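# Insert the loose short pin into the empty block hole

## Task

Take the short pin lying free on the table (the one not already sitting in a block) and press it into the blocks' vacant hole until it bottoms out, then release it. The pin must stay seated by itself once the robot lets go. The robot must not be holding any other loose object at the end, or the scene scores 0. The blocks are not fixed, so the block with that hole must finish upright, less than a finger's width from its starting spot and turned roughly as before. Finish with both grippers open and moved away.

## Robot and tools

ROBOT. Two xArm6 arms with parallel grippers, named left_arm and right_arm. Each has six revolute joints in this column order: waist, shoulder, elbow, forearm roll, wrist pitch, wrist roll. Stated ranges in radians: waist -6.283 to 6.283, shoulder -2.059 to 2.094, elbow -3.927 to 0.192, forearm roll -6.283 to 6.283, wrist pitch -1.693 to 3.142, wrist roll -6.283 to 6.283. The true end of a joint may sit up to 0.010 rad either side of these values. Base poses in the scene frame: left_arm at (-0.029, +0.431, 0) m, quat_wxyz (+1.000, 0, 0, -0.026); right_arm at (-0.024, -0.398, 0) m, quat_wxyz (+0.997, 0, 0, +0.075).

FRAME. The scene frame has its origin on the table top midway between the arms. +z is up, +x points out over the table, and left_arm sits on the +y side. The names left and right do not refer to sides of any image. Printed hand positions can be off, more so at long reach. The fingers point along the gripper's +z axis and close along its y axis. end_effector_position is the point between the pads when closed, about 2 cm short of the fingertips. Closing pushes the tips about 10 mm further along +z.

TOOL execute_actions. Argument actions is a list holding zero or one item.
- An empty list sends nothing and returns the current state plus pictures.
- An action is {"rows": [...], "steps": n}, with n from 5 to 15 (default 15). Each step lasts 1/30 s.
- Every row has exactly 14 numbers, one list covering both arms: left_arm's six joint targets then its opening, followed by right_arm's six joint targets then its opening. The row must be complete even if only one arm moves.
- Joint values are absolute target angles in radians, in the same units as the Joint positions line. They are not offsets.
- Opening runs from -1 (closed) to +1 (fully open).
- Rows are applied one per step, and the last row repeats if there are fewer rows than steps.
- A wait is {"steps": n} with n up to 300. It sends nothing and returns once n steps have passed since the previous result, with reply time counted in.
- The optional pictures: true attaches camera images.
- A call is refused outright, sending nothing, if a target is more than 0.010 rad beyond a stated range end and also further out than that joint's current angle. Targets past the real end are clipped to it, and the result then says "joint sent to its limit". That line may describe an earlier action.

MOTION LIMITS. Joint targets change at most 3.14 rad/s, take 0.16 s to reach that speed, and are slowed together so the joints of one arm arrive at the same time. Each step's target stays within 0.623 rad of the measured angle. If the targets would move the gripper more than 70 mm from where it is, they are scaled back. Each result is taken 5 steps before the action ends. Those last steps run while you think, and the arms keep heading to the last row until they settle.

RESULT LINES.
- The state line gives each gripper's position (m), quat_wxyz and velocities (m/s, rad/s) in the scene frame.
- Joint positions and Joint velocities list each arm's six joints (rad, rad/s), then the pad gap (m; 0.084 fully open).
- grip_measured is the measured opening on the command scale. To hold something, command an opening clearly below grip_measured; the lower the value, the harder the squeeze, up to about 24 N per pad.
- "joint command not followed" means the clearance check changed or blocked some joint targets.
- HELD marks steps where your row was not fully sent.
- MOTOR HOT appears from 65 °C. At 80 °C an OVER-TEMPERATURE FAULT brakes that arm until it cools.
- A TORQUE FAULT happens when contact torque reaches a joint's load limit. Limits in N m: waist 44, shoulder 44, elbow 26.4, forearm roll 26.4, wrist pitch 17.6, wrist roll 17.6, with held weight counting. The arm then backs off, holds for 10 s and drops the rest of the call.

OTHER TOOLS.
- zoom_image takes camera ("cam_left_wrist" or "cam_right_wrist", each 896x504) and region [x0, y0, x1, y1] in pixels from the top-left corner, at most 504x504. It returns a closer view of that camera's latest image. In each wrist camera's optical frame, +z looks forward, +x is image right and +y is image down.
- read_manual(section="licences") only returns licence text.
- finished_scene(scene) ends that scene, 1 or 2, grades it and cannot be undone.

CAUTIONS.
- Don't drop the pin, slam it in or push hard.
- Don't knock anything off the table.
- Don't shift or turn the target block, since it is loose.
- Don't let the arms collide or press on each other; the mounting plates and rear frame count as obstacles.
- Random tugs on held parts or pushes on loose objects can happen.
- Hold loads only as long as needed to limit motor heat, and move smoothly.

Each tool is called after "Request:" as name([rows], argument=value, ...), one row to a line, values as JSON.

## Session

Request:
execute_actions(actions=[])

Scene clock: 0.00 s of 4690.00 s.
left_arm: end_effector_position=(+0.1005, +0.0996, +0.3102) grip_measured=+1.00 end_effector_quat_wxyz=(-0.325, +0.846, -0.380, +0.186) end_effector_velocity=(-0.000, +0.000, -0.001) end_effector_angular_velocity=(+0.002, -0.000, -0.000) | right_arm: end_effector_position=(+0.3141, +0.0433, +0.2663) grip_measured=+1.00 end_effector_quat_wxyz=(-0.064, -0.559, +0.825, +0.051) end_effector_velocity=(+0.000, +0.000, +0.001) end_effector_angular_velocity=(+0.003, -0.000, -0.001)
Joint positions: left_arm=[-1.564 -0.126 -1.135  0.585  1.767 -0.807  0.084] | right_arm=[ 0.71   0.372 -1.747  0.132  1.474  2.791  0.084]
Joint velocities: left_arm=[-0.     0.     0.002 -0.    -0.    -0.     0.   ] | right_arm=[-0.001 -0.002 -0.     0.002 -0.001 -0.     0.   ]

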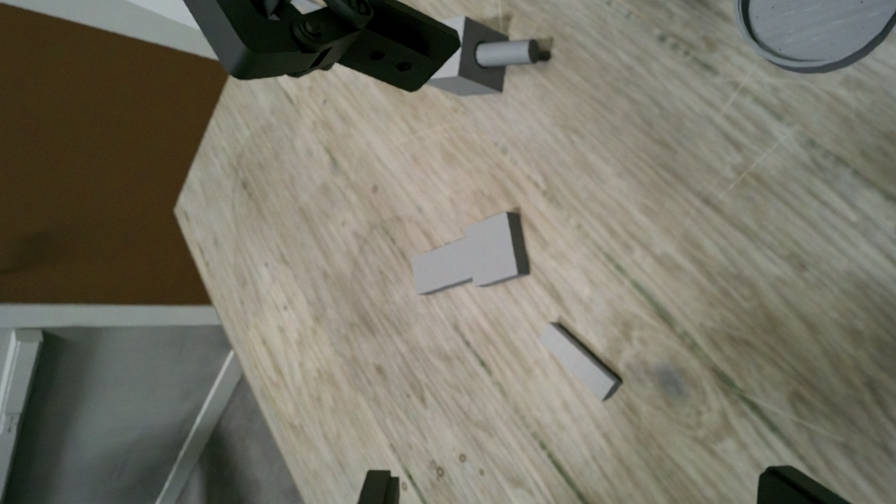

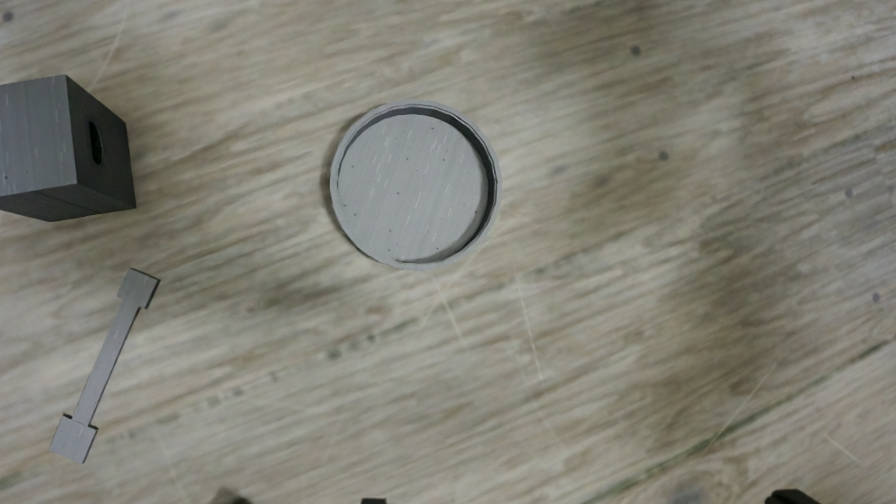

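Request:
zoom_image(camera="cam_left_wrist", region=[380, 0, 700, 420])

Request:
zoom_image(camera="cam_right_wrist", region=[0, 50, 300, 504])

Region (380, 0, 700, 420) of cam_left_wrist's 896x504 image, scaled by 1.200, with more detail than that image has; it fills the left 384 columns of this view, and the rest is white.

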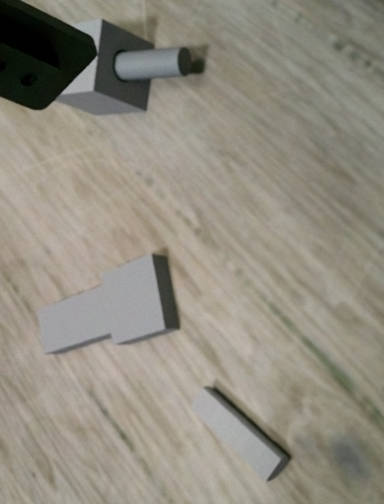

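Region (0, 50, 300, 504) of cam_right_wrist's 896x504 image, scaled by 1.110, with more detail than that image has; it fills the left 333 columns of this view, and the rest is white.

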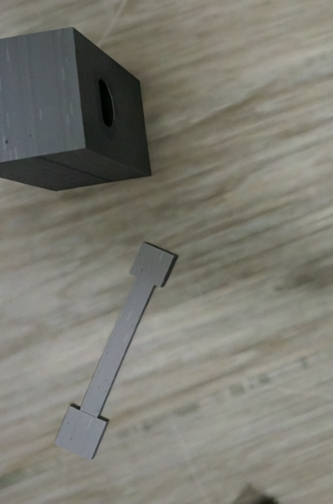

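Request:
execute_actions([
  {"rows": [[-0.451,-0.296,-1.392,0,1.688,-0.503,1, 0.435,-0.040,-1.652,0,1.692,0.585,1]], "steps": 15},
])

Request:
execute_actions([
  {"steps": 30},
], pictures=true)

Scene clock: 2.73 s of 4690.00 s.
left_arm: end_effector_position=(+0.1681, +0.1259, +0.3596) grip_measured=+1.00 end_effector_quat_wxyz=(-0.159, +0.952, -0.259, +0.035) end_effector_velocity=(+0.348, +0.188, +0.152) end_effector_angular_velocity=(-0.851, +0.610, +1.298) | right_arm: end_effector_position=(+0.3468, -0.0505, +0.3502) grip_measured=+1.00 end_effector_quat_wxyz=(-0.024, -0.663, +0.747, +0.033) end_effector_velocity=(+0.067, -0.361, +0.276) end_effector_angular_velocity=(+0.080, -0.320, +1.374)
Joint positions: left_arm=[-1.125 -0.226 -1.286  0.252  1.722 -0.634  0.084] | right_arm=[ 0.571  0.164 -1.7    0.066  1.583  2.41   0.084]
Joint velocities: left_arm=[ 1.67  -0.226 -0.329 -0.804 -0.103  0.416 -0.   ] | right_arm=[-0.505 -0.744  0.179 -0.239  0.394 -1.85  -0.   ]
Steps of this call (steps 1 to 72: nothing new was sent; steps 73 to 82: the first 10 steps of this action). Readings (joint positions):
73: left_arm=[-1.563 -0.126 -1.135 0.584 1.767 -0.806] | right_arm=[0.709 0.371 -1.747 0.132 1.474 2.790]
74: left_arm=[-1.556 -0.128 -1.138 0.575 1.765 -0.801] | right_arm=[0.707 0.367 -1.744 0.130 1.478 2.780]
76: left_arm=[-1.491 -0.142 -1.162 0.510 1.756 -0.767] | right_arm=[0.682 0.330 -1.729 0.117 1.501 2.714]
80: left_arm=[-1.239 -0.207 -1.258 0.314 1.730 -0.666] | right_arm=[0.605 0.215 -1.712 0.082 1.557 2.525]
82: the state above

Scene clock: 3.73 s of 4690.00 s.
left_arm: end_effector_position=(+0.2998, +0.2497, +0.4202) grip_measured=+1.00 end_effector_quat_wxyz=(-0.000, +1.000, -0.001, -0.000) end_effector_velocity=(+0.000, +0.001, +0.000) end_effector_angular_velocity=(-0.001, -0.001, +0.003) | right_arm: end_effector_position=(+0.3500, -0.1506, +0.4202) grip_measured=+1.00 end_effector_quat_wxyz=(+0.000, +1.000, -0.000, -0.000) end_effector_velocity=(+0.000, +0.000, +0.001) end_effector_angular_velocity=(+0.003, -0.001, +0.002)
Joint positions: left_arm=[-0.451 -0.296 -1.392  0.     1.688 -0.503  0.084] | right_arm=[ 0.435 -0.04  -1.652  0.     1.692  0.586  0.084]
Joint velocities: left_arm=[ 0.002 -0.001  0.    -0.    -0.    -0.001 -0.   ] | right_arm=[-0.001 -0.001 -0.     0.002 -0.001 -0.002  0.   ]
Kept back: nothing.
Steps of this call (steps 1 to 5: the last 5 steps of your previous action; steps 6 to 30: the robot went on to your last target). Readings (joint positions):
1: left_arm=[-1.069 -0.233 -1.296 0.227 1.718 -0.621] | right_arm=[0.554 0.139 -1.694 0.058 1.596 2.345]
2: left_arm=[-1.015 -0.239 -1.305 0.205 1.715 -0.610] | right_arm=[0.538 0.115 -1.689 0.050 1.609 2.275]
4: left_arm=[-0.909 -0.250 -1.321 0.166 1.710 -0.589] | right_arm=[0.508 0.069 -1.679 0.035 1.633 2.113]
8: left_arm=[-0.699 -0.270 -1.352 0.091 1.700 -0.550] | right_arm=[0.460 -0.003 -1.663 0.012 1.671 1.715]
30: the state above

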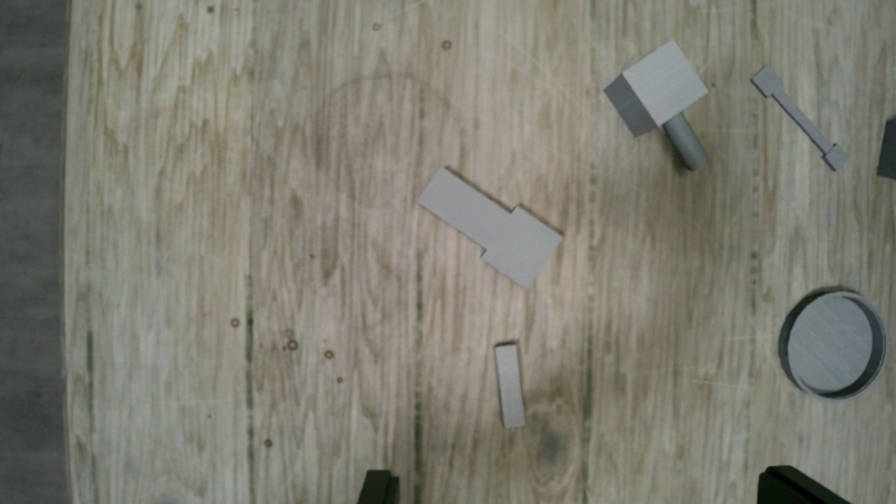

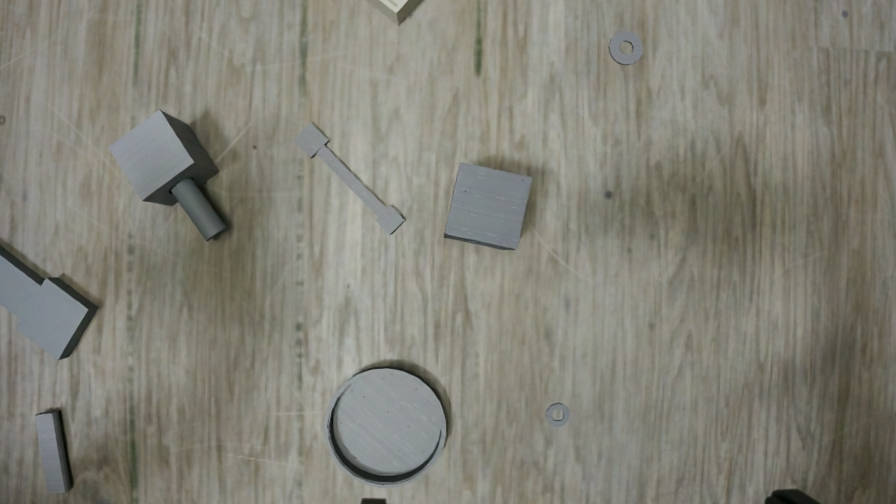

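Request:
zoom_image(camera="cam_right_wrist", region=[0, 380, 200, 504])

Request:
zoom_image(camera="cam_left_wrist", region=[440, 320, 600, 440])

Region (0, 380, 200, 504) of cam_right_wrist's 896x504 image, scaled by 2.520, with more detail than that image has; it fills the top 312 rows of this view, and the rest is white.

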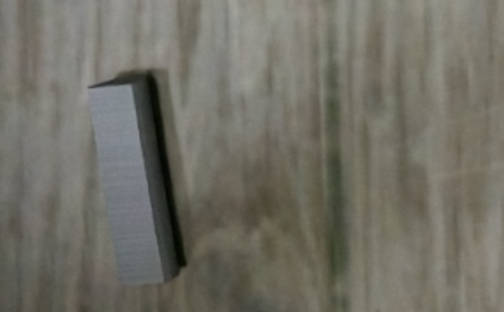

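Region (440, 320, 600, 440) of cam_left_wrist's 896x504 image, scaled by 3.150, with more detail than that image has; it fills the top 378 rows of this view, and the rest is white.

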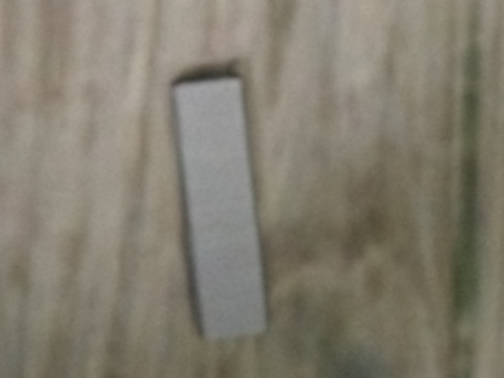

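Request:
execute_actions([
  {"rows": [[-0.839,0.610,-0.716,0,-0.894,0,1, 0.435,-0.040,-1.652,0,1.692,0.585,1]], "steps": 15},
])

Request:
execute_actions([
  {"steps": 40},
], pictures=true)

Scene clock: 7.50 s of 4690.00 s.
left_arm: end_effector_position=(+0.3010, +0.1965, +0.2735) grip_measured=+1.00 end_effector_quat_wxyz=(-0.044, +0.987, -0.131, -0.084) end_effector_velocity=(-0.069, -0.133, -0.552) end_effector_angular_velocity=(+0.325, +0.612, -0.827) | right_arm: end_effector_position=(+0.3500, -0.1507, +0.4203) grip_measured=+1.00 end_effector_quat_wxyz=(+0.000, +1.000, -0.000, +0.000) end_effector_velocity=(+0.000, -0.000, +0.000) end_effector_angular_velocity=(-0.000, -0.001, -0.001)
Joint positions: left_arm=[-0.565 -0.092 -1.198 -0.     1.481 -0.354  0.084] | right_arm=[ 0.435 -0.04  -1.652 -0.     1.692  0.585  0.084]
Joint velocities: left_arm=[-0.368  0.798  0.661 -0.001 -0.772  0.469 -0.   ] | right_arm=[-0.001 -0.001 -0.    -0.001  0.     0.001 -0.   ]
Steps of this call (steps 1 to 15: the robot went on to your last target; steps 16 to 90: nothing new was sent; then 0.43 s passed at rest; steps 91 to 100: the first 10 steps of this action). Readings (joint positions):
91: left_arm=[-0.451 -0.295 -1.391 0.000 1.687 -0.502] | right_arm=[0.435 -0.040 -1.652 -0.000 1.692 0.585]
92: left_arm=[-0.456 -0.290 -1.386 0.000 1.677 -0.494] | right_arm=[0.435 -0.040 -1.652 0.000 1.692 0.585]
94: left_arm=[-0.486 -0.249 -1.346 0.000 1.627 -0.455] | right_arm=[0.435 -0.040 -1.652 0.000 1.692 0.585]
98: left_arm=[-0.540 -0.144 -1.242 0.000 1.532 -0.387] | right_arm=[0.435 -0.040 -1.652 0.000 1.692 0.585]
100: the state above

Scene clock: 18.07 s of 4690.00 s.
left_arm: end_effector_position=(+0.2445, +0.1573, +0.0308) grip_measured=+1.00 end_effector_quat_wxyz=(-0.071, +0.934, -0.321, -0.142) end_effector_velocity=(+0.000, -0.000, +0.000) end_effector_angular_velocity=(-0.001, -0.000, -0.001) | right_arm: end_effector_position=(+0.3500, -0.1507, +0.4203) grip_measured=+1.00 end_effector_quat_wxyz=(+0.000, +1.000, -0.000, +0.000) end_effector_velocity=(+0.000, -0.000, -0.000) end_effector_angular_velocity=(-0.001, -0.001, +0.000)
Joint positions: left_arm=[-0.734  0.28  -0.906  0.002  0.945 -0.126  0.084] | right_arm=[ 0.435 -0.04  -1.652  0.     1.692  0.585  0.084]
Joint velocities: left_arm=[-0.     0.    -0.001 -0.    -0.     0.    -0.   ] | right_arm=[ 0.     0.    -0.    -0.001 -0.001 -0.     0.   ]
TORQUE FAULT: the external load on joint 2 (shoulder) of the left arm reached its load limit, and that arm stopped for 10 seconds. A torque fault stops only its own arm. That arm's remaining commands of this call were not run. Joint 2 (shoulder) of that arm moved back by up to 3 degrees. That arm holds there, with its grip as last carried out, and accepts commands again: back off and push less far. That arm stops again, at the same cost, whenever a joint's load reaches its limit.
Kept back: nothing.
The stop of the left arm began at step 17 of this call (marked STOPPED below). From that step on that arm followed nothing that you had sent. Nothing is kept back now, and the robot has no last target.
Steps of this call (steps 1 to 5: the last 5 steps of your previous action; steps 6 to 40: the robot went on to your last target; steps 41 to 317: the stop continued). Readings (joint positions):
1: left_arm=[-0.578 -0.065 -1.176 -0.000 1.455 -0.339] | right_arm=[0.435 -0.040 -1.652 0.000 1.692 0.585]
2: left_arm=[-0.589 -0.038 -1.155 -0.000 1.428 -0.324] | right_arm=[0.435 -0.040 -1.652 -0.000 1.692 0.585]
4: left_arm=[-0.612 0.017 -1.116 -0.000 1.373 -0.295] | right_arm=[0.435 -0.040 -1.652 0.000 1.692 0.585]
8: left_arm=[-0.655 0.130 -1.040 -0.000 1.253 -0.239] | right_arm=[0.435 -0.040 -1.652 -0.000 1.692 0.585]
17: left_arm=[-0.733 0.323 -0.911 0.004 0.950 -0.123] | right_arm=[0.435 -0.040 -1.652 0.000 1.692 0.585] STOPPED (the left arm)
317: the state above

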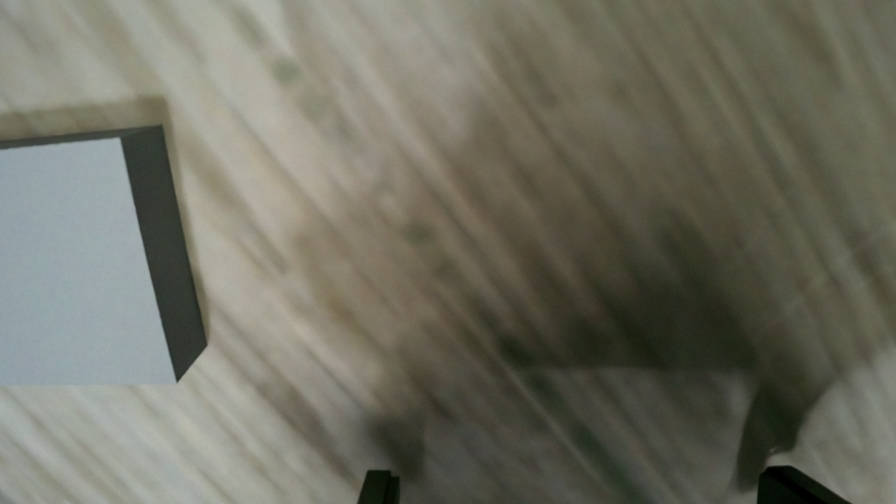

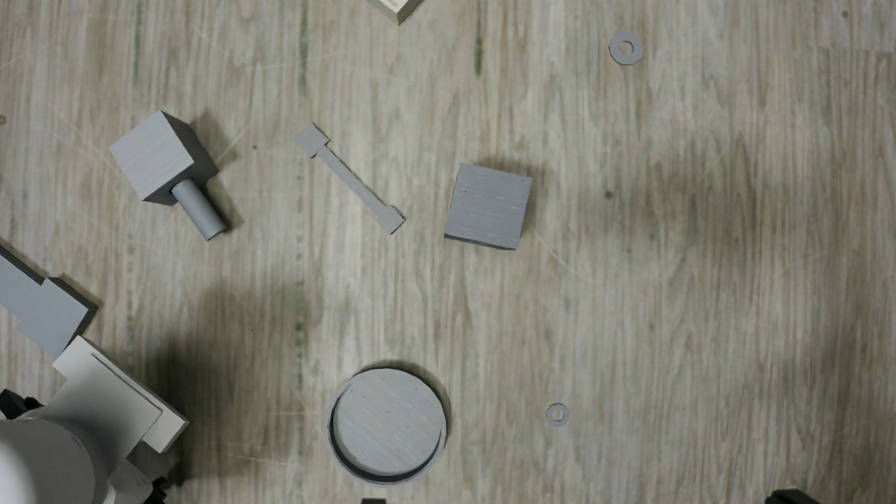

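Request:
execute_actions([
  {"rows": [[-0.734,-0.1,-0.906,0,0.945,-0.126,1, 0.435,-0.040,-1.652,0,1.692,0.585,1]], "steps": 15},
])

Request:
execute_actions([
  {"rows": [[-0.839,-0.1,-0.906,0,0.35,0,1, 0.435,-0.040,-1.652,0,1.692,0.585,1]], "steps": 15},
])

Request:
execute_actions([
  {"rows": [[-0.839,0.1,-0.85,0,-0.25,0,1, 0.435,-0.040,-1.652,0,1.692,0.585,1]], "steps": 15},
])

Request:
execute_actions([
  {"rows": [[-0.839,0.610,-0.716,0,-0.85,0,1, 0.435,-0.040,-1.652,0,1.692,0.585,1]], "steps": 15},
])

Request:
execute_actions([
  {"rows": [[-0.839,0.610,-0.716,0,-0.894,0,1, 0.435,-0.040,-1.652,0,1.692,0.585,1]], "steps": 15},
], pictures=true)

Scene clock: 18.77 s of 4690.00 s.
left_arm: end_effector_position=(+0.2828, +0.1186, +0.1611) grip_measured=+1.00 end_effector_quat_wxyz=(-0.002, +0.946, -0.325, -0.003) end_effector_velocity=(+0.084, -0.084, +0.494) end_effector_angular_velocity=(-0.795, -0.785, +0.007) | right_arm: end_effector_position=(+0.3500, -0.1507, +0.4203) grip_measured=+1.00 end_effector_quat_wxyz=(+0.000, +1.000, -0.000, +0.000) end_effector_velocity=(+0.000, +0.000, +0.000) end_effector_angular_velocity=(+0.001, -0.001, +0.000)
Joint positions: left_arm=[-0.734 -0.031 -0.908  0.     0.945 -0.126  0.084] | right_arm=[ 0.435 -0.04  -1.652 -0.     1.692  0.585  0.084]
Joint velocities: left_arm=[ 0.003 -1.119 -0.002 -0.007  0.003 -0.     0.   ] | right_arm=[ 0.    -0.    -0.     0.001 -0.001  0.    -0.   ]
Steps of this call (steps 1 to 11: nothing new was sent; steps 12 to 21: the first 10 steps of this action). Readings (joint positions):
12: left_arm=[-0.734 0.280 -0.906 0.002 0.945 -0.126] | right_arm=[0.435 -0.040 -1.652 -0.000 1.692 0.585]
13: left_arm=[-0.734 0.273 -0.904 0.002 0.945 -0.126] | right_arm=[0.435 -0.040 -1.652 0.000 1.692 0.585]
15: left_arm=[-0.734 0.216 -0.897 0.002 0.947 -0.126] | right_arm=[0.435 -0.040 -1.652 -0.000 1.692 0.585]
19: left_arm=[-0.734 0.047 -0.909 0.001 0.944 -0.126] | right_arm=[0.435 -0.040 -1.652 0.000 1.692 0.585]
21: the state above

Scene clock: 19.27 s of 4690.00 s.
left_arm: end_effector_position=(+0.3240, +0.0124, +0.2571) grip_measured=+1.00 end_effector_quat_wxyz=(+0.112, +0.881, -0.395, +0.233) end_effector_velocity=(+0.078, -0.343, +0.344) end_effector_angular_velocity=(-1.216, -1.262, -0.609) | right_arm: end_effector_position=(+0.3500, -0.1507, +0.4203) grip_measured=+1.00 end_effector_quat_wxyz=(+0.000, +1.000, -0.000, +0.000) end_effector_velocity=(+0.000, +0.000, -0.001) end_effector_angular_velocity=(+0.000, +0.001, -0.001)
Joint positions: left_arm=[-0.818 -0.098 -0.906  0.     0.481 -0.028  0.084] | right_arm=[ 0.435 -0.04  -1.652 -0.     1.692  0.585  0.084]
Joint velocities: left_arm=[-0.296 -0.016 -0.014  0.001 -1.714  0.361  0.   ] | right_arm=[ 0.     0.001 -0.     0.001 -0.001  0.001 -0.   ]
Steps of this call (steps 1 to 5: the last 5 steps of your previous action; steps 6 to 15: the first 10 steps of this action). Readings (joint positions):
6: left_arm=[-0.734 -0.099 -0.905 0.000 0.944 -0.126] | right_arm=[0.435 -0.040 -1.652 -0.000 1.692 0.585]
7: left_arm=[-0.737 -0.097 -0.902 0.000 0.935 -0.124] | right_arm=[0.435 -0.040 -1.652 -0.000 1.692 0.585]
9: left_arm=[-0.751 -0.095 -0.900 0.000 0.866 -0.109] | right_arm=[0.435 -0.040 -1.652 0.000 1.692 0.585]
13: left_arm=[-0.797 -0.097 -0.905 0.000 0.606 -0.054] | right_arm=[0.435 -0.040 -1.652 -0.000 1.692 0.585]
15: the state above

Scene clock: 19.77 s of 4690.00 s.
left_arm: end_effector_position=(+0.3601, -0.0506, +0.2673) grip_measured=+1.00 end_effector_quat_wxyz=(+0.196, +0.803, -0.384, +0.411) end_effector_velocity=(+0.048, -0.062, -0.016) end_effector_angular_velocity=(-0.581, -0.470, -0.003) | right_arm: end_effector_position=(+0.3500, -0.1507, +0.4203) grip_measured=+1.00 end_effector_quat_wxyz=(+0.000, +1.000, -0.000, +0.000) end_effector_velocity=(-0.000, +0.000, -0.000) end_effector_angular_velocity=(+0.001, +0.001, +0.001)
Joint positions: left_arm=[-0.839  0.085 -0.851  0.    -0.18  -0.     0.084] | right_arm=[ 0.435 -0.04  -1.652  0.     1.692  0.585  0.084]
Joint velocities: left_arm=[-0.003  0.445  0.124  0.    -1.316  0.     0.   ] | right_arm=[-0.001  0.     0.     0.001  0.    -0.001 -0.   ]
Steps of this call (steps 1 to 5: the last 5 steps of your previous action; steps 6 to 15: the first 10 steps of this action). Readings (joint positions):
6: left_arm=[-0.839 -0.100 -0.906 -0.000 0.352 -0.001] | right_arm=[0.435 -0.040 -1.652 -0.000 1.692 0.585]
7: left_arm=[-0.838 -0.096 -0.904 -0.000 0.341 -0.000] | right_arm=[0.435 -0.040 -1.652 -0.000 1.692 0.585]
9: left_arm=[-0.838 -0.073 -0.895 -0.000 0.270 -0.000] | right_arm=[0.435 -0.040 -1.652 -0.000 1.692 0.585]
13: left_arm=[-0.839 0.041 -0.863 -0.000 -0.055 -0.000] | right_arm=[0.435 -0.040 -1.652 -0.000 1.692 0.585]
15: the state above

Scene clock: 20.27 s of 4690.00 s.
left_arm: end_effector_position=(+0.3539, -0.0431, +0.1450) grip_measured=+1.00 end_effector_quat_wxyz=(+0.202, +0.797, -0.381, +0.423) end_effector_velocity=(-0.094, +0.116, -0.510) end_effector_angular_velocity=(+0.103, +0.084, -0.000) | right_arm: end_effector_position=(+0.3500, -0.1507, +0.4203) grip_measured=+1.00 end_effector_quat_wxyz=(+0.000, +1.000, -0.000, +0.000) end_effector_velocity=(-0.000, +0.001, -0.001) end_effector_angular_velocity=(+0.000, +0.002, -0.001)
Joint positions: left_arm=[-0.839  0.386 -0.775 -0.    -0.587 -0.     0.084] | right_arm=[ 0.435 -0.04  -1.652 -0.     1.692  0.585  0.084]
Joint velocities: left_arm=[-0.     1.16   0.305 -0.    -1.332 -0.    -0.   ] | right_arm=[ 0.     0.002 -0.     0.002 -0.     0.001 -0.   ]
Steps of this call (steps 1 to 5: the last 5 steps of your previous action; steps 6 to 15: the first 10 steps of this action). Readings (joint positions):
6: left_arm=[-0.839 0.099 -0.852 -0.000 -0.250 -0.000] | right_arm=[0.435 -0.040 -1.652 -0.000 1.692 0.585]
7: left_arm=[-0.839 0.104 -0.851 -0.000 -0.261 -0.000] | right_arm=[0.435 -0.040 -1.652 0.000 1.692 0.585]
9: left_arm=[-0.839 0.153 -0.843 -0.000 -0.329 0.000] | right_arm=[0.435 -0.040 -1.652 0.000 1.692 0.585]
13: left_arm=[-0.839 0.310 -0.795 -0.000 -0.499 -0.000] | right_arm=[0.435 -0.040 -1.652 0.000 1.692 0.585]
15: the state above

Scene clock: 20.77 s of 4690.00 s.
left_arm: end_effector_position=(+0.3317, -0.0156, +0.0674) grip_measured=+1.00 end_effector_quat_wxyz=(+0.208, +0.791, -0.378, +0.434) end_effector_velocity=(-0.008, +0.009, -0.018) end_effector_angular_velocity=(+0.030, +0.024, -0.001) | right_arm: end_effector_position=(+0.3500, -0.1507, +0.4203) grip_measured=+1.00 end_effector_quat_wxyz=(+0.000, +1.000, -0.000, +0.000) end_effector_velocity=(+0.000, -0.000, +0.000) end_effector_angular_velocity=(+0.001, -0.001, -0.001)
Joint positions: left_arm=[-0.839  0.607 -0.718 -0.    -0.894  0.     0.084] | right_arm=[ 0.435 -0.04  -1.652  0.     1.692  0.585  0.084]
Joint velocities: left_arm=[-0.001  0.02   0.019  0.    -0.     0.     0.   ] | right_arm=[-0.001 -0.001  0.     0.    -0.    -0.     0.   ]
Steps of this call (steps 1 to 5: the last 5 steps of your previous action; steps 6 to 15: the first 10 steps of this action). Readings (joint positions):
6: left_arm=[-0.839 0.596 -0.716 0.000 -0.825 -0.000] | right_arm=[0.435 -0.040 -1.652 -0.000 1.692 0.585]
7: left_arm=[-0.839 0.607 -0.712 0.000 -0.847 -0.000] | right_arm=[0.435 -0.040 -1.652 -0.000 1.692 0.585]
9: left_arm=[-0.839 0.610 -0.714 0.000 -0.880 -0.000] | right_arm=[0.435 -0.040 -1.652 -0.000 1.692 0.585]
13: left_arm=[-0.839 0.606 -0.719 -0.000 -0.894 0.000] | right_arm=[0.435 -0.040 -1.652 0.000 1.692 0.585]
15: the state above

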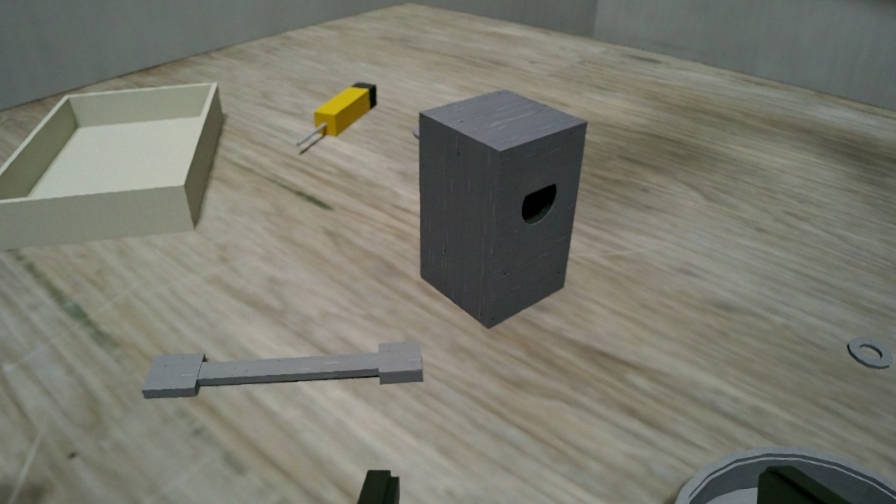

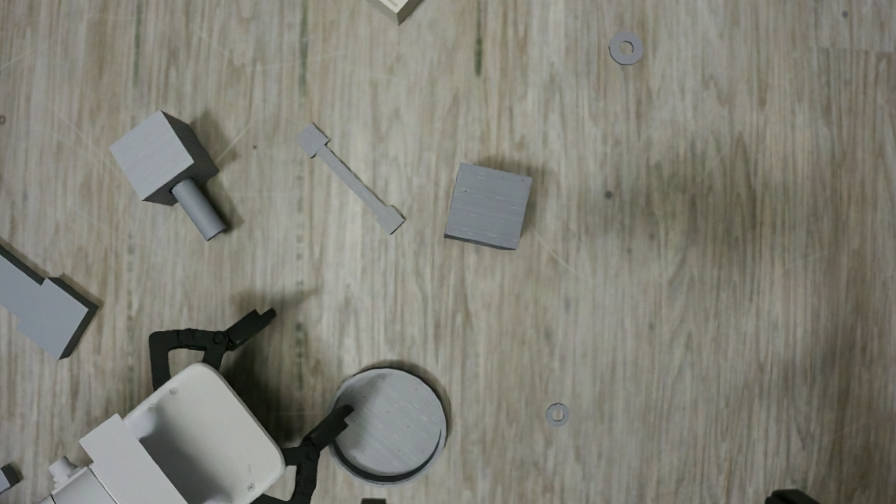

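Request:
execute_actions([
  {"rows": [[-0.8,0.05,-0.70,0,-0.35,-0.2,1, 0.296,0.289,-1.429,0,1.139,0.647,1]], "steps": 12},
])

Request:
execute_actions([
  {"rows": [[-0.75,-0.5,-0.68,0,0.2,-0.4,1, 0.296,0.289,-1.429,0,1.139,0.647,1]], "steps": 12},
])

Request:
execute_actions([
  {"rows": [[-0.692,-0.594,-0.666,0,1.259,-0.7445,1, 0.296,0.289,-1.429,0,1.139,0.647,1]], "steps": 15},
])

Request:
execute_actions([
  {"steps": 20},
], pictures=true)

Scene clock: 23.60 s of 4690.00 s.
left_arm: end_effector_position=(+0.3503, -0.0240, +0.1391) grip_measured=+1.00 end_effector_quat_wxyz=(+0.221, +0.809, -0.340, +0.426) end_effector_velocity=(+0.113, -0.039, +0.551) end_effector_angular_velocity=(-0.396, +0.223, +0.377) | right_arm: end_effector_position=(+0.4025, -0.1438, +0.3505) grip_measured=+1.00 end_effector_quat_wxyz=(-0.000, +0.999, -0.034, +0.001) end_effector_velocity=(+0.276, +0.002, -0.479) end_effector_angular_velocity=(-0.054, +0.092, -0.405)
Joint positions: left_arm=[-0.823  0.385 -0.711 -0.    -0.675 -0.081  0.084] | right_arm=[ 0.388  0.071 -1.576  0.     1.504  0.606  0.084]
Joint velocities: left_arm=[ 0.103 -1.491 -0.024 -0.001  1.354 -0.505  0.   ] | right_arm=[-0.281  0.709  0.498  0.    -1.101  0.123  0.   ]
Steps of this call (steps 1 to 5: the last 5 steps of your previous action; steps 6 to 15: the robot went on to your last target; steps 16 to 78: nothing new was sent; steps 79 to 85: the first 7 steps of this action). Readings (joint positions):
79: left_arm=[-0.839 0.609 -0.716 0.000 -0.893 -0.000] | right_arm=[0.435 -0.040 -1.652 0.000 1.691 0.585]
80: left_arm=[-0.839 0.602 -0.714 0.000 -0.883 -0.004] | right_arm=[0.433 -0.036 -1.650 0.000 1.681 0.586]
82: left_arm=[-0.834 0.542 -0.707 0.000 -0.815 -0.028] | right_arm=[0.418 -0.005 -1.632 0.000 1.617 0.593]
85: the state above

Scene clock: 24.00 s of 4690.00 s.
left_arm: end_effector_position=(+0.3520, +0.0144, +0.3262) grip_measured=+1.00 end_effector_quat_wxyz=(+0.253, +0.847, -0.235, +0.404) end_effector_velocity=(-0.085, +0.207, +0.448) end_effector_angular_velocity=(-0.282, +0.360, +0.432) | right_arm: end_effector_position=(+0.4718, -0.1615, +0.1975) grip_measured=+1.00 end_effector_quat_wxyz=(+0.003, +0.995, -0.100, -0.004) end_effector_velocity=(+0.039, +0.022, +0.044) end_effector_angular_velocity=(+0.079, -0.163, -0.004)
Joint positions: left_arm=[-0.778 -0.193 -0.692 -0.    -0.109 -0.288  0.084] | right_arm=[ 0.296  0.291 -1.426 -0.     1.145  0.646  0.084]
Joint velocities: left_arm=[ 0.136 -1.511  0.047  0.     1.498 -0.545  0.   ] | right_arm=[ 0.006 -0.026 -0.054  0.001 -0.101  0.009  0.   ]
Steps of this call (steps 1 to 5: the last 5 steps of your previous action; steps 6 to 12: the first 7 steps of this action). Readings (joint positions):
6: left_arm=[-0.803 0.097 -0.705 -0.000 -0.402 -0.181] | right_arm=[0.330 0.210 -1.482 -0.000 1.274 0.632]
7: left_arm=[-0.800 0.057 -0.703 -0.000 -0.360 -0.197] | right_arm=[0.320 0.233 -1.467 -0.000 1.236 0.636]
9: left_arm=[-0.792 -0.039 -0.696 0.000 -0.260 -0.233] | right_arm=[0.303 0.273 -1.439 -0.000 1.172 0.643]
12: the state above

Scene clock: 24.50 s of 4690.00 s.
left_arm: end_effector_position=(+0.2782, +0.1378, +0.3054) grip_measured=+1.00 end_effector_quat_wxyz=(+0.151, +0.970, -0.061, +0.179) end_effector_velocity=(-0.281, +0.316, -0.348) end_effector_angular_velocity=(+1.257, +1.652, +0.536) | right_arm: end_effector_position=(+0.4741, -0.1601, +0.2007) grip_measured=+1.00 end_effector_quat_wxyz=(-0.000, +0.995, -0.100, +0.001) end_effector_velocity=(-0.000, +0.000, -0.001) end_effector_angular_velocity=(-0.000, +0.002, -0.002)
Joint positions: left_arm=[-0.71  -0.562 -0.668 -0.     0.757 -0.637  0.084] | right_arm=[ 0.296  0.289 -1.429  0.     1.139  0.647  0.084]
Joint velocities: left_arm=[ 0.082 -0.134  0.013  0.     2.184 -0.51  -0.   ] | right_arm=[ 0.     0.002  0.001  0.001 -0.001  0.001 -0.   ]
Steps of this call (steps 1 to 5: the last 5 steps of your previous action; steps 6 to 15: the first 10 steps of this action). Readings (joint positions):
6: left_arm=[-0.752 -0.473 -0.684 -0.000 0.167 -0.389] | right_arm=[0.297 0.286 -1.432 0.000 1.139 0.647]
7: left_arm=[-0.750 -0.495 -0.685 -0.000 0.199 -0.403] | right_arm=[0.297 0.287 -1.431 0.000 1.139 0.647]
9: left_arm=[-0.740 -0.521 -0.681 0.000 0.305 -0.459] | right_arm=[0.296 0.288 -1.430 0.000 1.139 0.647]
13: left_arm=[-0.716 -0.552 -0.669 -0.000 0.609 -0.597] | right_arm=[0.296 0.288 -1.429 0.000 1.139 0.647]
15: the state above

Scene clock: 25.17 s of 4690.00 s.
left_arm: end_effector_position=(+0.2001, +0.2200, +0.2504) grip_measured=+1.00 end_effector_quat_wxyz=(+0.000, +1.000, -0.000, +0.001) end_effector_velocity=(-0.001, +0.000, +0.000) end_effector_angular_velocity=(+0.001, +0.001, +0.001) | right_arm: end_effector_position=(+0.4741, -0.1602, +0.2004) grip_measured=+1.00 end_effector_quat_wxyz=(-0.000, +0.995, -0.100, +0.000) end_effector_velocity=(+0.000, -0.000, +0.001) end_effector_angular_velocity=(+0.000, -0.001, -0.002)
Joint positions: left_arm=[-0.692 -0.594 -0.666 -0.     1.259 -0.744  0.084] | right_arm=[ 0.296  0.289 -1.429 -0.     1.139  0.647  0.084]
Joint velocities: left_arm=[-0.    -0.001  0.001 -0.     0.002 -0.001  0.   ] | right_arm=[-0.    -0.001 -0.    -0.     0.001  0.002 -0.   ]
Kept back: nothing.
Steps of this call (steps 1 to 5: the last 5 steps of your previous action; steps 6 to 20: the robot went on to your last target). Readings (joint positions):
1: left_arm=[-0.707 -0.566 -0.667 0.000 0.830 -0.653] | right_arm=[0.296 0.289 -1.429 0.000 1.139 0.647]
2: left_arm=[-0.705 -0.570 -0.667 0.000 0.902 -0.668] | right_arm=[0.296 0.289 -1.429 0.000 1.139 0.647]
4: left_arm=[-0.700 -0.579 -0.666 0.000 1.046 -0.699] | right_arm=[0.296 0.289 -1.429 0.000 1.139 0.647]
8: left_arm=[-0.693 -0.592 -0.664 0.000 1.235 -0.739] | right_arm=[0.296 0.289 -1.429 0.000 1.139 0.647]
20: the state above

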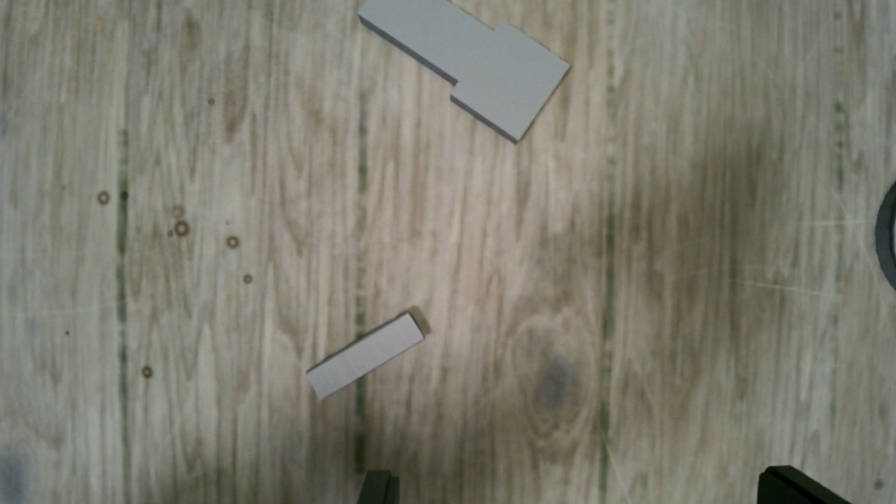

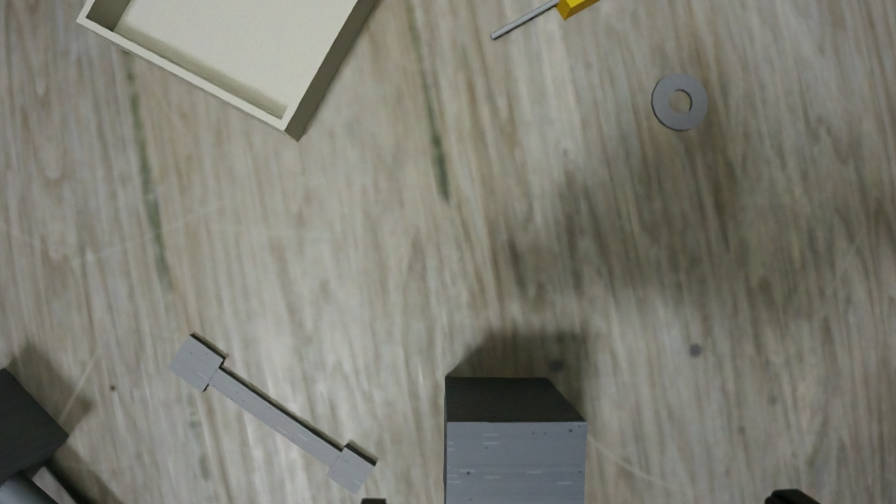

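Request:
execute_actions([
  {"rows": [[-0.467,-0.566,-0.2295,0,0.796,0.518,1, 0.3225,0.330,-1.276,0,0.946,0.673,1]], "steps": 15},
])

Request:
execute_actions([
  {"steps": 15},
], pictures=true)

Scene clock: 26.57 s of 4690.00 s.
left_arm: end_effector_position=(+0.2108, +0.2664, +0.1512) grip_measured=+1.00 end_effector_quat_wxyz=(-0.001, +0.984, -0.180, -0.001) end_effector_velocity=(-0.012, +0.192, -0.333) end_effector_angular_velocity=(-0.016, -0.007, -2.225) | right_arm: end_effector_position=(+0.4555, -0.1530, +0.1256) grip_measured=+1.00 end_effector_quat_wxyz=(+0.003, +0.995, -0.100, -0.005) end_effector_velocity=(+0.072, +0.030, +0.097) end_effector_angular_velocity=(+0.127, -0.251, -0.017)
Joint positions: left_arm=[-0.549 -0.575 -0.388  0.     0.966 -0.241  0.084] | right_arm=[ 0.323  0.334 -1.272  0.     0.95   0.673  0.084]
Joint velocities: left_arm=[ 0.52   0.059  0.989 -0.    -1.062  2.745  0.   ] | right_arm=[-0.011 -0.085 -0.114 -0.002 -0.083  0.007  0.   ]
Steps of this call (steps 1 to 15: the robot went on to your last target; steps 16 to 32: nothing new was sent; steps 33 to 42: the first 10 steps of this action). Readings (joint positions):
33: left_arm=[-0.692 -0.594 -0.666 -0.000 1.258 -0.743] | right_arm=[0.296 0.289 -1.428 -0.000 1.138 0.647]
34: left_arm=[-0.689 -0.594 -0.661 -0.000 1.250 -0.733] | right_arm=[0.297 0.290 -1.423 -0.000 1.128 0.649]
36: left_arm=[-0.665 -0.593 -0.618 -0.000 1.198 -0.664] | right_arm=[0.305 0.299 -1.377 -0.000 1.060 0.657]
40: left_arm=[-0.585 -0.580 -0.456 0.000 1.040 -0.407] | right_arm=[0.323 0.336 -1.271 0.000 0.959 0.672]
42: the state above

Scene clock: 27.07 s of 4690.00 s.
left_arm: end_effector_position=(+0.2039, +0.2977, +0.1007) grip_measured=+1.00 end_effector_quat_wxyz=(+0.000, +0.869, -0.495, +0.001) end_effector_velocity=(-0.003, +0.003, -0.004) end_effector_angular_velocity=(+0.005, +0.009, -0.011) | right_arm: end_effector_position=(+0.4586, -0.1518, +0.1300) grip_measured=+1.00 end_effector_quat_wxyz=(-0.000, +0.995, -0.100, +0.000) end_effector_velocity=(-0.000, -0.000, -0.001) end_effector_angular_velocity=(-0.002, +0.002, +0.001)
Joint positions: left_arm=[-0.467 -0.566 -0.231 -0.     0.796  0.517  0.084] | right_arm=[ 0.322  0.33  -1.276 -0.     0.946  0.673  0.084]
Joint velocities: left_arm=[ 0.002  0.001  0.01   0.    -0.001  0.012 -0.   ] | right_arm=[ 0.     0.002  0.001 -0.001 -0.001 -0.001 -0.   ]
Kept back: nothing.
Steps of this call (steps 1 to 5: the last 5 steps of your previous action; steps 6 to 15: the robot went on to your last target). Readings (joint positions):
1: left_arm=[-0.532 -0.573 -0.356 0.000 0.932 -0.145] | right_arm=[0.323 0.331 -1.276 0.000 0.948 0.673]
2: left_arm=[-0.517 -0.572 -0.326 0.000 0.902 -0.045] | right_arm=[0.322 0.329 -1.279 -0.000 0.946 0.673]
4: left_arm=[-0.495 -0.569 -0.281 0.000 0.855 0.160] | right_arm=[0.322 0.328 -1.280 -0.000 0.946 0.673]
8: left_arm=[-0.471 -0.566 -0.237 0.000 0.805 0.460] | right_arm=[0.322 0.329 -1.277 -0.000 0.946 0.673]
15: the state above

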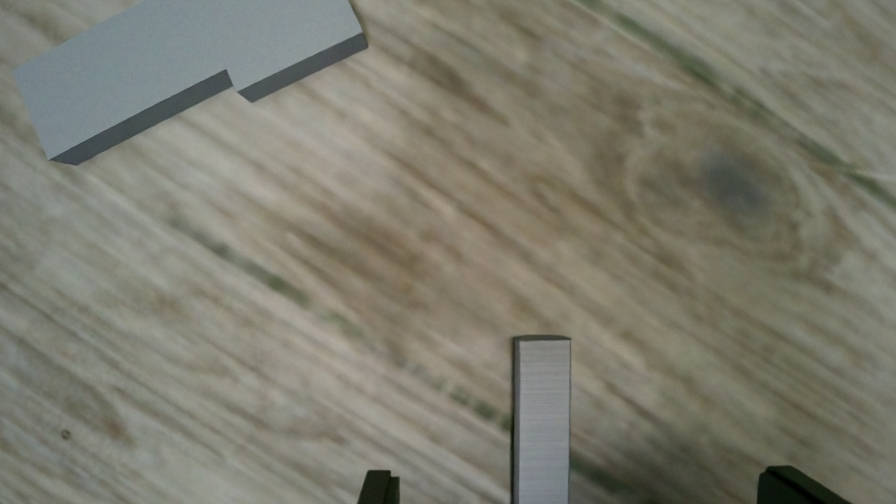

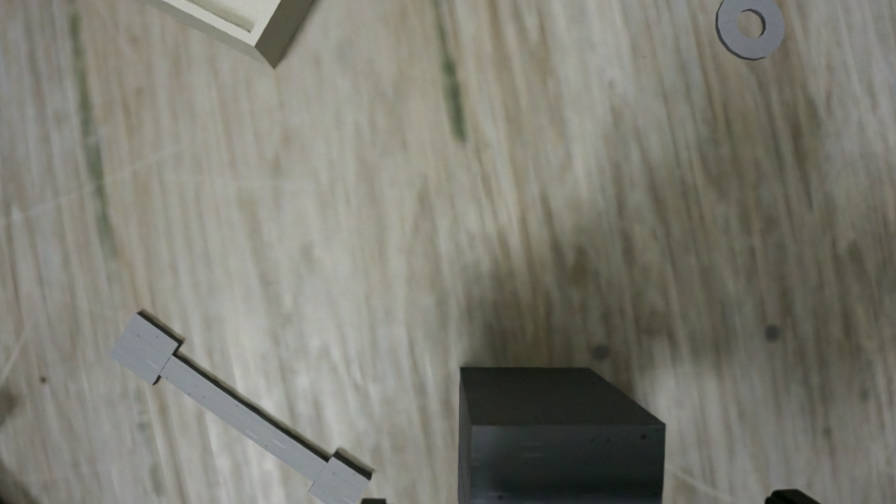

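Request:
execute_actions([
  {"rows": [[-0.467,-0.256,-0.1685,0,0.4244,0.518,1, 0.3225,0.4247,-1.2259,0,0.8012,0.673,1]], "steps": 15},
])

Request:
execute_actions([
  {"steps": 10},
], pictures=true)

Scene clock: 27.63 s of 4690.00 s.
left_arm: end_effector_position=(+0.1979, +0.3013, +0.0221) grip_measured=+1.00 end_effector_quat_wxyz=(-0.000, +0.868, -0.496, -0.009) end_effector_velocity=(+0.020, -0.011, -0.030) end_effector_angular_velocity=(-0.052, -0.090, +0.003) | right_arm: end_effector_position=(+0.4564, -0.1529, +0.0674) grip_measured=+1.00 end_effector_quat_wxyz=(+0.002, +0.995, -0.100, -0.003) end_effector_velocity=(+0.072, +0.038, +0.091) end_effector_angular_velocity=(+0.114, -0.226, +0.002)
Joint positions: left_arm=[-0.467 -0.259 -0.163  0.     0.441  0.518  0.084] | right_arm=[ 0.322  0.427 -1.223  0.     0.803  0.673  0.084]
Joint velocities: left_arm=[ 0.002  0.177  0.016 -0.    -0.297 -0.001  0.   ] | right_arm=[ 0.002 -0.079 -0.119 -0.001 -0.055  0.     0.   ]
Steps of this call (steps 1 to 7: the robot went on to your last target; steps 8 to 17: the first 10 steps of this action). Readings (joint positions):
8: left_arm=[-0.467 -0.566 -0.230 -0.000 0.795 0.518] | right_arm=[0.322 0.330 -1.276 -0.000 0.945 0.673]
9: left_arm=[-0.467 -0.559 -0.229 -0.000 0.785 0.518] | right_arm=[0.323 0.335 -1.274 -0.000 0.935 0.673]
11: left_arm=[-0.467 -0.506 -0.221 -0.000 0.714 0.518] | right_arm=[0.323 0.369 -1.260 -0.000 0.872 0.673]
15: left_arm=[-0.467 -0.295 -0.173 0.000 0.481 0.518] | right_arm=[0.322 0.430 -1.217 0.000 0.809 0.673]
17: the state above

Scene clock: 27.97 s of 4690.00 s.
left_arm: end_effector_position=(+0.2037, +0.2980, +0.0245) grip_measured=+1.00 end_effector_quat_wxyz=(+0.000, +0.868, -0.496, +0.001) end_effector_velocity=(-0.003, +0.002, -0.003) end_effector_angular_velocity=(+0.006, +0.010, -0.001) | right_arm: end_effector_position=(+0.4585, -0.1518, +0.0702) grip_measured=+1.00 end_effector_quat_wxyz=(-0.000, +0.995, -0.100, +0.000) end_effector_velocity=(-0.000, -0.000, -0.001) end_effector_angular_velocity=(-0.000, +0.001, +0.000)
Joint positions: left_arm=[-0.467 -0.257 -0.169 -0.     0.425  0.518  0.084] | right_arm=[ 0.323  0.424 -1.226 -0.     0.801  0.673  0.084]
Joint velocities: left_arm=[-0.     0.008  0.004 -0.    -0.     0.001  0.   ] | right_arm=[-0.     0.002 -0.001  0.    -0.    -0.001 -0.   ]
Kept back: nothing.
Steps of this call (steps 1 to 5: the last 5 steps of your previous action; steps 6 to 10: the robot went on to your last target). Readings (joint positions):
1: left_arm=[-0.467 -0.256 -0.164 0.000 0.433 0.518] | right_arm=[0.322 0.425 -1.226 -0.000 0.802 0.673]
2: left_arm=[-0.467 -0.256 -0.167 0.000 0.429 0.518] | right_arm=[0.323 0.423 -1.228 -0.000 0.801 0.673]
4: left_arm=[-0.467 -0.258 -0.170 -0.000 0.425 0.518] | right_arm=[0.323 0.423 -1.229 -0.000 0.801 0.673]
8: left_arm=[-0.467 -0.258 -0.169 -0.000 0.425 0.518] | right_arm=[0.323 0.424 -1.226 -0.000 0.801 0.673]
10: the state above

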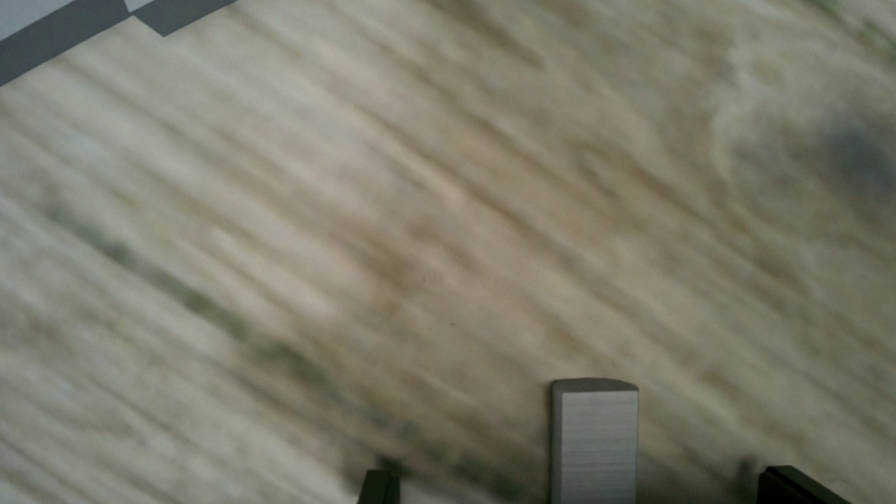

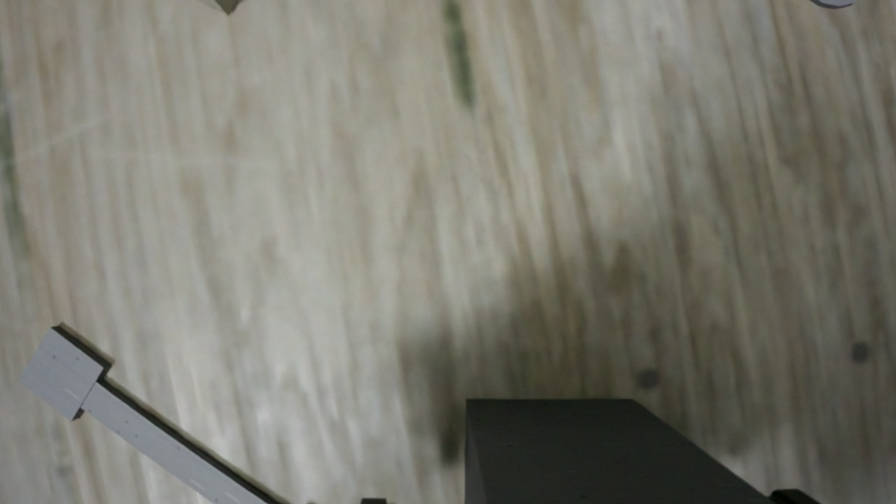

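Request:
execute_actions([
  {"rows": [[-0.467,-0.256,-0.1685,0,0.4244,0.518,0.5, 0.3225,0.4247,-1.2259,0,0.8012,0.673,0.7],[-0.467,-0.256,-0.1685,0,0.4244,0.518,0.2, 0.3225,0.4247,-1.2259,0,0.8012,0.673,0.55],[-0.467,-0.256,-0.1685,0,0.4244,0.518,-0.1, 0.3225,0.4247,-1.2259,0,0.8012,0.673,0.45],[-0.467,-0.256,-0.1685,0,0.4244,0.518,-0.3, 0.3225,0.4247,-1.2259,0,0.8012,0.673,0.38],[-0.467,-0.256,-0.1685,0,0.4244,0.518,-0.4, 0.3225,0.4247,-1.2259,0,0.8012,0.673,0.33],[-0.467,-0.256,-0.1685,0,0.4244,0.518,-0.45, 0.3225,0.4247,-1.2259,0,0.8012,0.673,0.28],[-0.467,-0.256,-0.1685,0,0.4244,0.518,-0.5, 0.3225,0.4247,-1.2259,0,0.8012,0.673,0.2],[-0.467,-0.256,-0.1685,0,0.4244,0.518,-0.55, 0.3225,0.4247,-1.2259,0,0.8012,0.673,0.1],[-0.467,-0.256,-0.1685,0,0.4244,0.518,-0.6, 0.3225,0.4247,-1.2259,0,0.8012,0.673,0.0],[-0.467,-0.256,-0.1685,0,0.4244,0.518,-0.7, 0.3225,0.4247,-1.2259,0,0.8012,0.673,-0.2],[-0.467,-0.256,-0.1685,0,0.4244,0.518,-0.8, 0.3225,0.4247,-1.2259,0,0.8012,0.673,-0.4],[-0.467,-0.256,-0.1685,0,0.4244,0.518,-1, 0.3225,0.4247,-1.2259,0,0.8012,0.673,-0.6]], "steps": 15},
])

Request:
execute_actions([
  {"steps": 15},
])

Scene clock: 28.73 s of 4690.00 s.
left_arm: end_effector_position=(+0.2033, +0.2982, +0.0241) grip_measured=-0.53 end_effector_quat_wxyz=(+0.000, +0.868, -0.496, +0.000) end_effector_velocity=(+0.001, -0.000, +0.001) end_effector_angular_velocity=(-0.001, -0.003, +0.000) | right_arm: end_effector_position=(+0.4585, -0.1521, +0.0701) grip_measured=+0.19 end_effector_quat_wxyz=(+0.000, +0.995, -0.100, +0.000) end_effector_velocity=(-0.000, +0.000, +0.000) end_effector_angular_velocity=(+0.001, -0.000, +0.001)
Joint positions: left_arm=[-0.467 -0.256 -0.168 -0.     0.424  0.518  0.021] | right_arm=[ 0.322  0.425 -1.226 -0.     0.801  0.673  0.052]
Joint velocities: left_arm=[ 0.001 -0.003  0.     0.    -0.     0.001 -0.203] | right_arm=[ 0.001 -0.001  0.     0.     0.    -0.001 -0.   ]
Steps of this call (steps 1 to 13: the robot went on to your last target; steps 14 to 23: the first 10 steps of this action). Readings (joint positions):
14: left_arm=[-0.467 -0.256 -0.169 -0.000 0.424 0.518] | right_arm=[0.323 0.425 -1.226 0.000 0.801 0.673]
15: left_arm=[-0.467 -0.256 -0.169 -0.000 0.424 0.518] | right_arm=[0.323 0.425 -1.226 -0.000 0.801 0.673]
17: left_arm=[-0.467 -0.256 -0.168 -0.000 0.424 0.518] | right_arm=[0.323 0.425 -1.226 -0.000 0.801 0.673]
21: left_arm=[-0.467 -0.256 -0.168 -0.000 0.424 0.518] | right_arm=[0.322 0.424 -1.226 -0.000 0.801 0.673]
23: the state above

Scene clock: 29.23 s of 4690.00 s.
left_arm: end_effector_position=(+0.2033, +0.2982, +0.0241) grip_measured=-0.56 end_effector_quat_wxyz=(+0.000, +0.868, -0.496, +0.000) end_effector_velocity=(-0.001, +0.000, -0.000) end_effector_angular_velocity=(+0.000, +0.001, -0.001) | right_arm: end_effector_position=(+0.4585, -0.1518, +0.0701) grip_measured=+0.19 end_effector_quat_wxyz=(-0.000, +0.995, -0.100, +0.000) end_effector_velocity=(-0.000, +0.000, -0.000) end_effector_angular_velocity=(-0.000, +0.000, +0.001)
Joint positions: left_arm=[-0.467 -0.256 -0.169  0.     0.424  0.518  0.019] | right_arm=[ 0.322  0.425 -1.226 -0.     0.801  0.673  0.052]
Joint velocities: left_arm=[-0.001  0.001  0.001 -0.    -0.     0.001  0.   ] | right_arm=[ 0.001  0.001 -0.    -0.    -0.    -0.     0.   ]
Kept back: nothing.
Steps of this call (steps 1 to 5: the last 5 steps of your previous action; steps 6 to 15: the robot went on to your last target). Readings (joint positions):
1: left_arm=[-0.467 -0.256 -0.169 0.000 0.424 0.518] | right_arm=[0.322 0.425 -1.226 -0.000 0.801 0.673]
2: left_arm=[-0.467 -0.256 -0.169 -0.000 0.424 0.518] | right_arm=[0.322 0.425 -1.226 -0.000 0.801 0.673]
4: left_arm=[-0.467 -0.256 -0.169 0.000 0.424 0.518] | right_arm=[0.322 0.425 -1.226 -0.000 0.801 0.673]
8: left_arm=[-0.467 -0.256 -0.169 0.000 0.424 0.518] | right_arm=[0.322 0.425 -1.226 -0.000 0.801 0.673]
15: the state above
All arms were judged still, so your last target was given up. Only a new action makes them travel on or press farther. Fingers that are still opening or closing keep moving.


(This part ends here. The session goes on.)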